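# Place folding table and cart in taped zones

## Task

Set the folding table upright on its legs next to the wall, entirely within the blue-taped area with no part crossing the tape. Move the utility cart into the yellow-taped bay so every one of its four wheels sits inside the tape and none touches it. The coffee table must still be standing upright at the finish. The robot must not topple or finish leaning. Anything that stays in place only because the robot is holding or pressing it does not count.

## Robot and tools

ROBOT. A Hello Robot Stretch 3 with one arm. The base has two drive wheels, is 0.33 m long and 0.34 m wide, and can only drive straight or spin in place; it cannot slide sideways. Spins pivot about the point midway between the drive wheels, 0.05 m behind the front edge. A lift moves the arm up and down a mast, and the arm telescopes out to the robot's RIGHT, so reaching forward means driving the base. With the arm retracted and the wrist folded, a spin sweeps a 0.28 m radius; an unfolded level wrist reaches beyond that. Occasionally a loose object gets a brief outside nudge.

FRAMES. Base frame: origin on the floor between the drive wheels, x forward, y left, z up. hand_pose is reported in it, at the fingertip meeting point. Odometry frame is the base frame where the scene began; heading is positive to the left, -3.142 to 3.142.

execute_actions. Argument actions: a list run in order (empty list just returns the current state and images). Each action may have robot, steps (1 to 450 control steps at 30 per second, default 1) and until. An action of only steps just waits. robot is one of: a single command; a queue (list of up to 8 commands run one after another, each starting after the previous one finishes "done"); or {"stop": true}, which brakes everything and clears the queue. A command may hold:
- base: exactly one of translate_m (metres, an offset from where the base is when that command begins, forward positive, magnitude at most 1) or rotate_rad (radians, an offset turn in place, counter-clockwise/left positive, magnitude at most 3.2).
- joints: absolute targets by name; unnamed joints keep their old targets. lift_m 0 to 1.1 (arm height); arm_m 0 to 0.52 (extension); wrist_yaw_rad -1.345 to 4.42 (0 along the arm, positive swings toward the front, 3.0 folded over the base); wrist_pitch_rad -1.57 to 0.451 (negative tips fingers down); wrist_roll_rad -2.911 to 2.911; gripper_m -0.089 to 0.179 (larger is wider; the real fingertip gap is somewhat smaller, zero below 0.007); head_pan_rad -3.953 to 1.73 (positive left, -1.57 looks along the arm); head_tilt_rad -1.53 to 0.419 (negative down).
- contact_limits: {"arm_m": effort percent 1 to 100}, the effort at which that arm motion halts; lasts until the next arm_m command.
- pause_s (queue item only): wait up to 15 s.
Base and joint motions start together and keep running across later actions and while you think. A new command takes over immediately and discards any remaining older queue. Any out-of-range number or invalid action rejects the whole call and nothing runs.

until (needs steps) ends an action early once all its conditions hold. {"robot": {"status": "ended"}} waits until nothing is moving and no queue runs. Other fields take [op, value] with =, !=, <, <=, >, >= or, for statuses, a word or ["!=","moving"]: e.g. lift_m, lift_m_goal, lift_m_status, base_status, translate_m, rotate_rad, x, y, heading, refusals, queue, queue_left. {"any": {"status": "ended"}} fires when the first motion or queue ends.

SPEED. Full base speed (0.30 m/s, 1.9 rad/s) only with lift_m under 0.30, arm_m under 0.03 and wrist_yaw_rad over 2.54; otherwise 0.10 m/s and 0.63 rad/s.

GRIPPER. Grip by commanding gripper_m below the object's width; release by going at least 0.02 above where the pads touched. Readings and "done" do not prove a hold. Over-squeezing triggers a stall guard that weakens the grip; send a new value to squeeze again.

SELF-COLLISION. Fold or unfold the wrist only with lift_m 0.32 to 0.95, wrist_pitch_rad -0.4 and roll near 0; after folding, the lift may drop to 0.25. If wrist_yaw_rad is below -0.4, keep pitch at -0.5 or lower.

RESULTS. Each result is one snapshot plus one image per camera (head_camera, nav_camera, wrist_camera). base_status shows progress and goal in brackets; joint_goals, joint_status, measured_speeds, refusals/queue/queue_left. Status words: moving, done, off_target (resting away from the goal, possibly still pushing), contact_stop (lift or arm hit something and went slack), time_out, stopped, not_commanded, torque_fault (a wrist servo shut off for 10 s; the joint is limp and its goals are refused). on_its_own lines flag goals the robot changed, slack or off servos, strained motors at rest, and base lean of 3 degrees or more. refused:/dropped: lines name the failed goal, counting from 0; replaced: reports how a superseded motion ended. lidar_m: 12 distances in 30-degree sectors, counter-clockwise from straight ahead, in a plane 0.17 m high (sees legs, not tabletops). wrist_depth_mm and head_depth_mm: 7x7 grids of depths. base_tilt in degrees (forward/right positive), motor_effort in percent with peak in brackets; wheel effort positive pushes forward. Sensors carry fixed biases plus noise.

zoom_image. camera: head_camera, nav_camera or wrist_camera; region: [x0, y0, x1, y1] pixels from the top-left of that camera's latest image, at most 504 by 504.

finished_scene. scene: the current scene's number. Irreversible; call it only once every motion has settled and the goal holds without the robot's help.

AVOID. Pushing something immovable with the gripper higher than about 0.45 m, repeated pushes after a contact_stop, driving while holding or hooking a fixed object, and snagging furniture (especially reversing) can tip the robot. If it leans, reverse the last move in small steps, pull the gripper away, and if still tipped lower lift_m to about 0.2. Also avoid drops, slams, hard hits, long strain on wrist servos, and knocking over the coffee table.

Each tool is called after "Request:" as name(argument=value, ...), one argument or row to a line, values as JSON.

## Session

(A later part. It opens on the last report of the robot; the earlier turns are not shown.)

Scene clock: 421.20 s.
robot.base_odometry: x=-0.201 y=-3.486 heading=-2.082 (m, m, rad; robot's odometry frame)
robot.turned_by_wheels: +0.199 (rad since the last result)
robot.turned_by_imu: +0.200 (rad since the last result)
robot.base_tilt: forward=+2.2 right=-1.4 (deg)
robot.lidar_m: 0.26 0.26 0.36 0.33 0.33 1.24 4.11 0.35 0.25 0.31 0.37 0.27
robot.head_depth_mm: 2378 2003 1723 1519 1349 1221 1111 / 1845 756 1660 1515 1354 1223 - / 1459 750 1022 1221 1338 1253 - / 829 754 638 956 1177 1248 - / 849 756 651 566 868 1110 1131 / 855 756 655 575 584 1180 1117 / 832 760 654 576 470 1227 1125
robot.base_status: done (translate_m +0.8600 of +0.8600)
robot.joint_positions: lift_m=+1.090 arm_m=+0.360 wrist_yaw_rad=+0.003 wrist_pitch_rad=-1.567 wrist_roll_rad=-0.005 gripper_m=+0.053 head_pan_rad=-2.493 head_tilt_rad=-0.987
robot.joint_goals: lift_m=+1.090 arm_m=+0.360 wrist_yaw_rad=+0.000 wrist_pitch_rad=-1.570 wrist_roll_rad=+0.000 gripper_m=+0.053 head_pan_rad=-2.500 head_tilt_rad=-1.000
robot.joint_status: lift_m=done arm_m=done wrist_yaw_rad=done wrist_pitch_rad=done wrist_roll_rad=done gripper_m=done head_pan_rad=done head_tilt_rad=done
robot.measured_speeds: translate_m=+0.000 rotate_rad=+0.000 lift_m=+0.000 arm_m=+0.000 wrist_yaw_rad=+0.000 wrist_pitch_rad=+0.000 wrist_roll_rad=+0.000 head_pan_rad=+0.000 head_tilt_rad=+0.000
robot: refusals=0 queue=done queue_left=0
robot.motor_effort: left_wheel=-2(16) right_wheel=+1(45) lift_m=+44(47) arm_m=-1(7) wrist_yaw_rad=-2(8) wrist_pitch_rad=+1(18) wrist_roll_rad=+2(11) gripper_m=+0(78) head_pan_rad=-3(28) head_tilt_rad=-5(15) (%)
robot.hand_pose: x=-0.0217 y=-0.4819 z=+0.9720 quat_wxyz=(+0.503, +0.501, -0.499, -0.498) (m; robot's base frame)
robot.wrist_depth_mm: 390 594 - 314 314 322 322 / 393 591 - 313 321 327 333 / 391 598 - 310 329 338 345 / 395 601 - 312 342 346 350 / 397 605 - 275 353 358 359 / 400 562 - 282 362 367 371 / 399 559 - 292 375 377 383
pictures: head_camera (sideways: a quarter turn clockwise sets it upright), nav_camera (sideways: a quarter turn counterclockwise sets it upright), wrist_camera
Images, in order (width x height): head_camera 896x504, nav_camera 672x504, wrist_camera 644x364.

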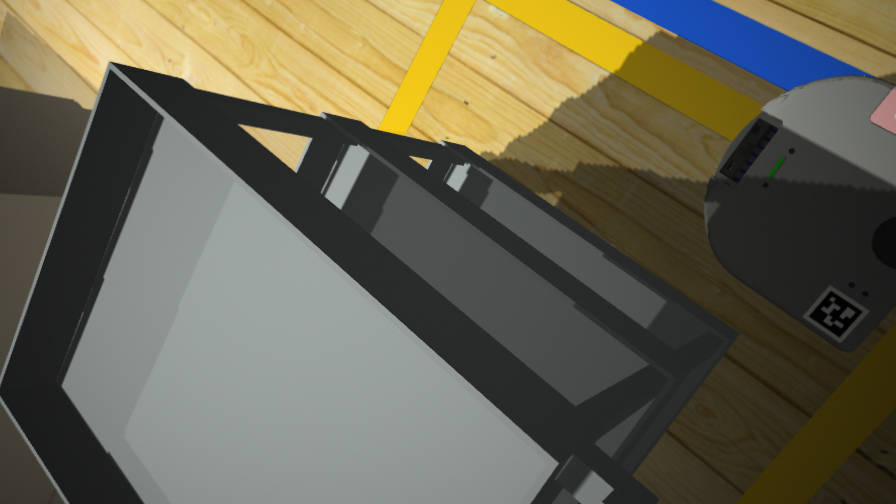

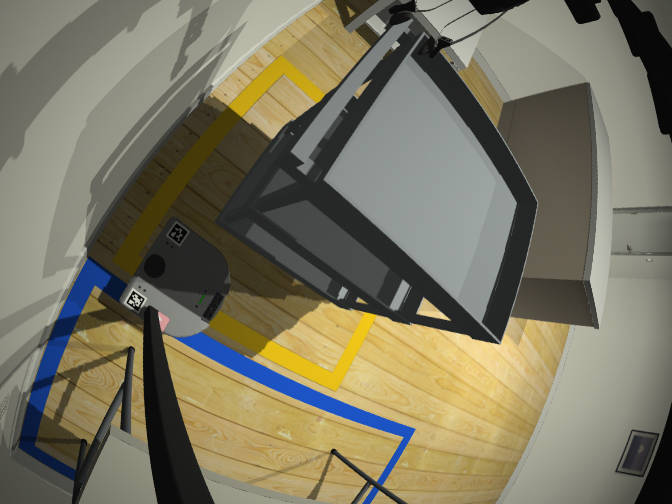

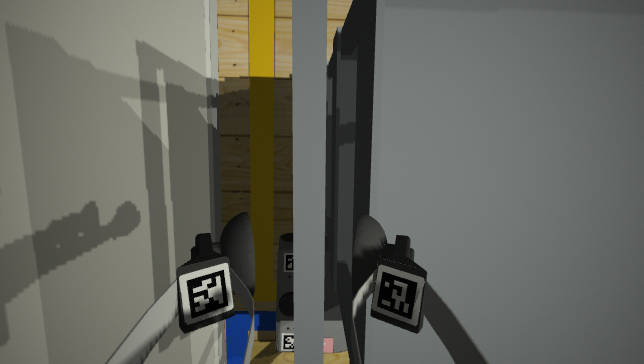

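Request:
execute_actions(
  actions=[
    {"robot":{"joints":{"head_pan_rad":-1.45,"head_tilt_rad":-1.0,"arm_m":0.05}},"steps":100,"until":{"robot":{"status":"ended"}}},
  ],
)

Scene clock: 425.07 s.
robot.base_odometry: x=-0.201 y=-3.486 heading=-2.082 (m, m, rad; robot's odometry frame)
robot.turned_by_wheels: +0.000 (rad since the last result)
robot.turned_by_imu: +0.001 (rad since the last result)
robot.base_tilt: forward=+2.2 right=-1.4 (deg)
robot.lidar_m: 0.26 0.26 0.36 0.33 0.33 1.25 4.13 0.35 0.25 0.32 0.37 0.27
robot.head_depth_mm: - - - - 811 1058 1111 / - - - 732 635 1078 - / 1633 - - 1467 1247 1194 - / 2267 2021 1737 1520 1337 1227 1130 / 1306 1385 1472 1474 1346 1227 1117 / 844 874 907 942 986 1033 1057 / 622 641 656 673 697 721 746
robot.base_status: done (translate_m +0.8600 of +0.8600)
robot.joint_positions: lift_m=+1.090 arm_m=+0.050 wrist_yaw_rad=+0.002 wrist_pitch_rad=-1.567 wrist_roll_rad=-0.004 gripper_m=+0.053 head_pan_rad=-1.457 head_tilt_rad=-0.988
robot.joint_goals: lift_m=+1.090 arm_m=+0.050 wrist_yaw_rad=+0.000 wrist_pitch_rad=-1.570 wrist_roll_rad=+0.000 gripper_m=+0.053 head_pan_rad=-1.450 head_tilt_rad=-1.000
robot.joint_status: lift_m=done arm_m=moving wrist_yaw_rad=done wrist_pitch_rad=done wrist_roll_rad=done gripper_m=done head_pan_rad=done head_tilt_rad=done
robot.measured_speeds: translate_m=+0.000 rotate_rad=+0.000 lift_m=+0.000 arm_m=+0.000 wrist_yaw_rad=+0.000 wrist_pitch_rad=+0.000 wrist_roll_rad=+0.000 head_pan_rad=+0.000 head_tilt_rad=+0.000
robot: refusals=0 queue=running queue_left=0
robot.motor_effort: left_wheel=-2(2) right_wheel=+1(1) lift_m=+45(44) arm_m=-2(5) wrist_yaw_rad=-2(2) wrist_pitch_rad=+0(0) wrist_roll_rad=+2(2) gripper_m=+0(0) head_pan_rad=+3(36) head_tilt_rad=-5(4) (%)
robot.hand_pose: x=-0.0217 y=-0.1722 z=+0.9720 quat_wxyz=(+0.503, +0.500, -0.499, -0.498) (m; robot's base frame)
robot.wrist_depth_mm: 379 569 - 557 316 319 323 / 382 581 - 635 324 331 331 / 387 587 - - - - - / 387 576 - - - - - / 387 589 - - - - - / 388 540 - - - - - / 391 554 - - - - -
pictures: head_camera (sideways: a quarter turn clockwise sets it upright), nav_camera (sideways: a quarter turn counterclockwise sets it upright), wrist_camera
Images, in order (width x height): head_camera 896x504, nav_camera 672x504, wrist_camera 644x364.

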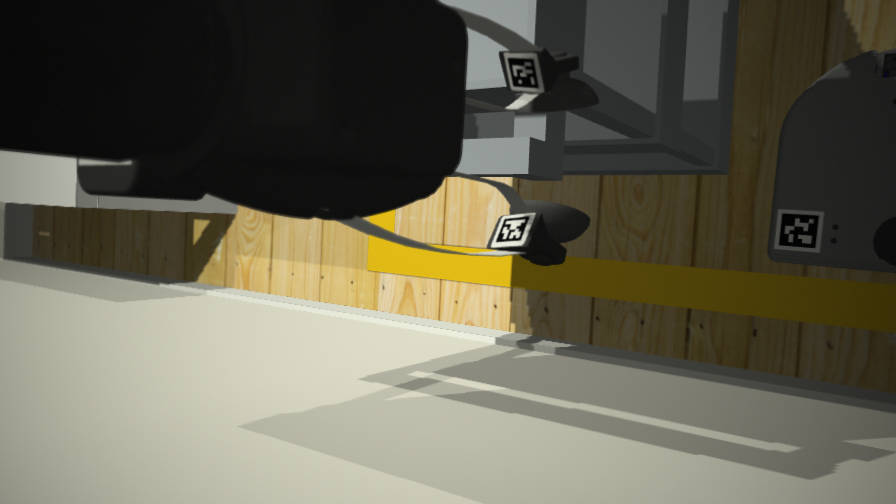

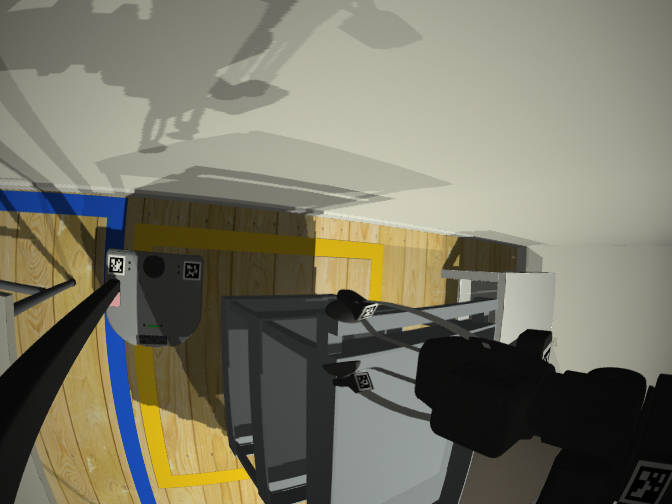

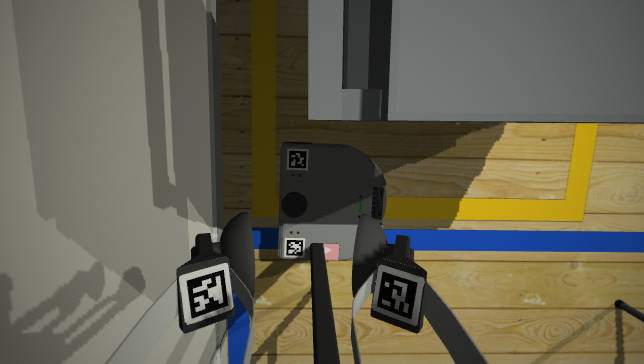

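Request:
finished_scene(
  scene=2,
)

The scene is finished: the task was done.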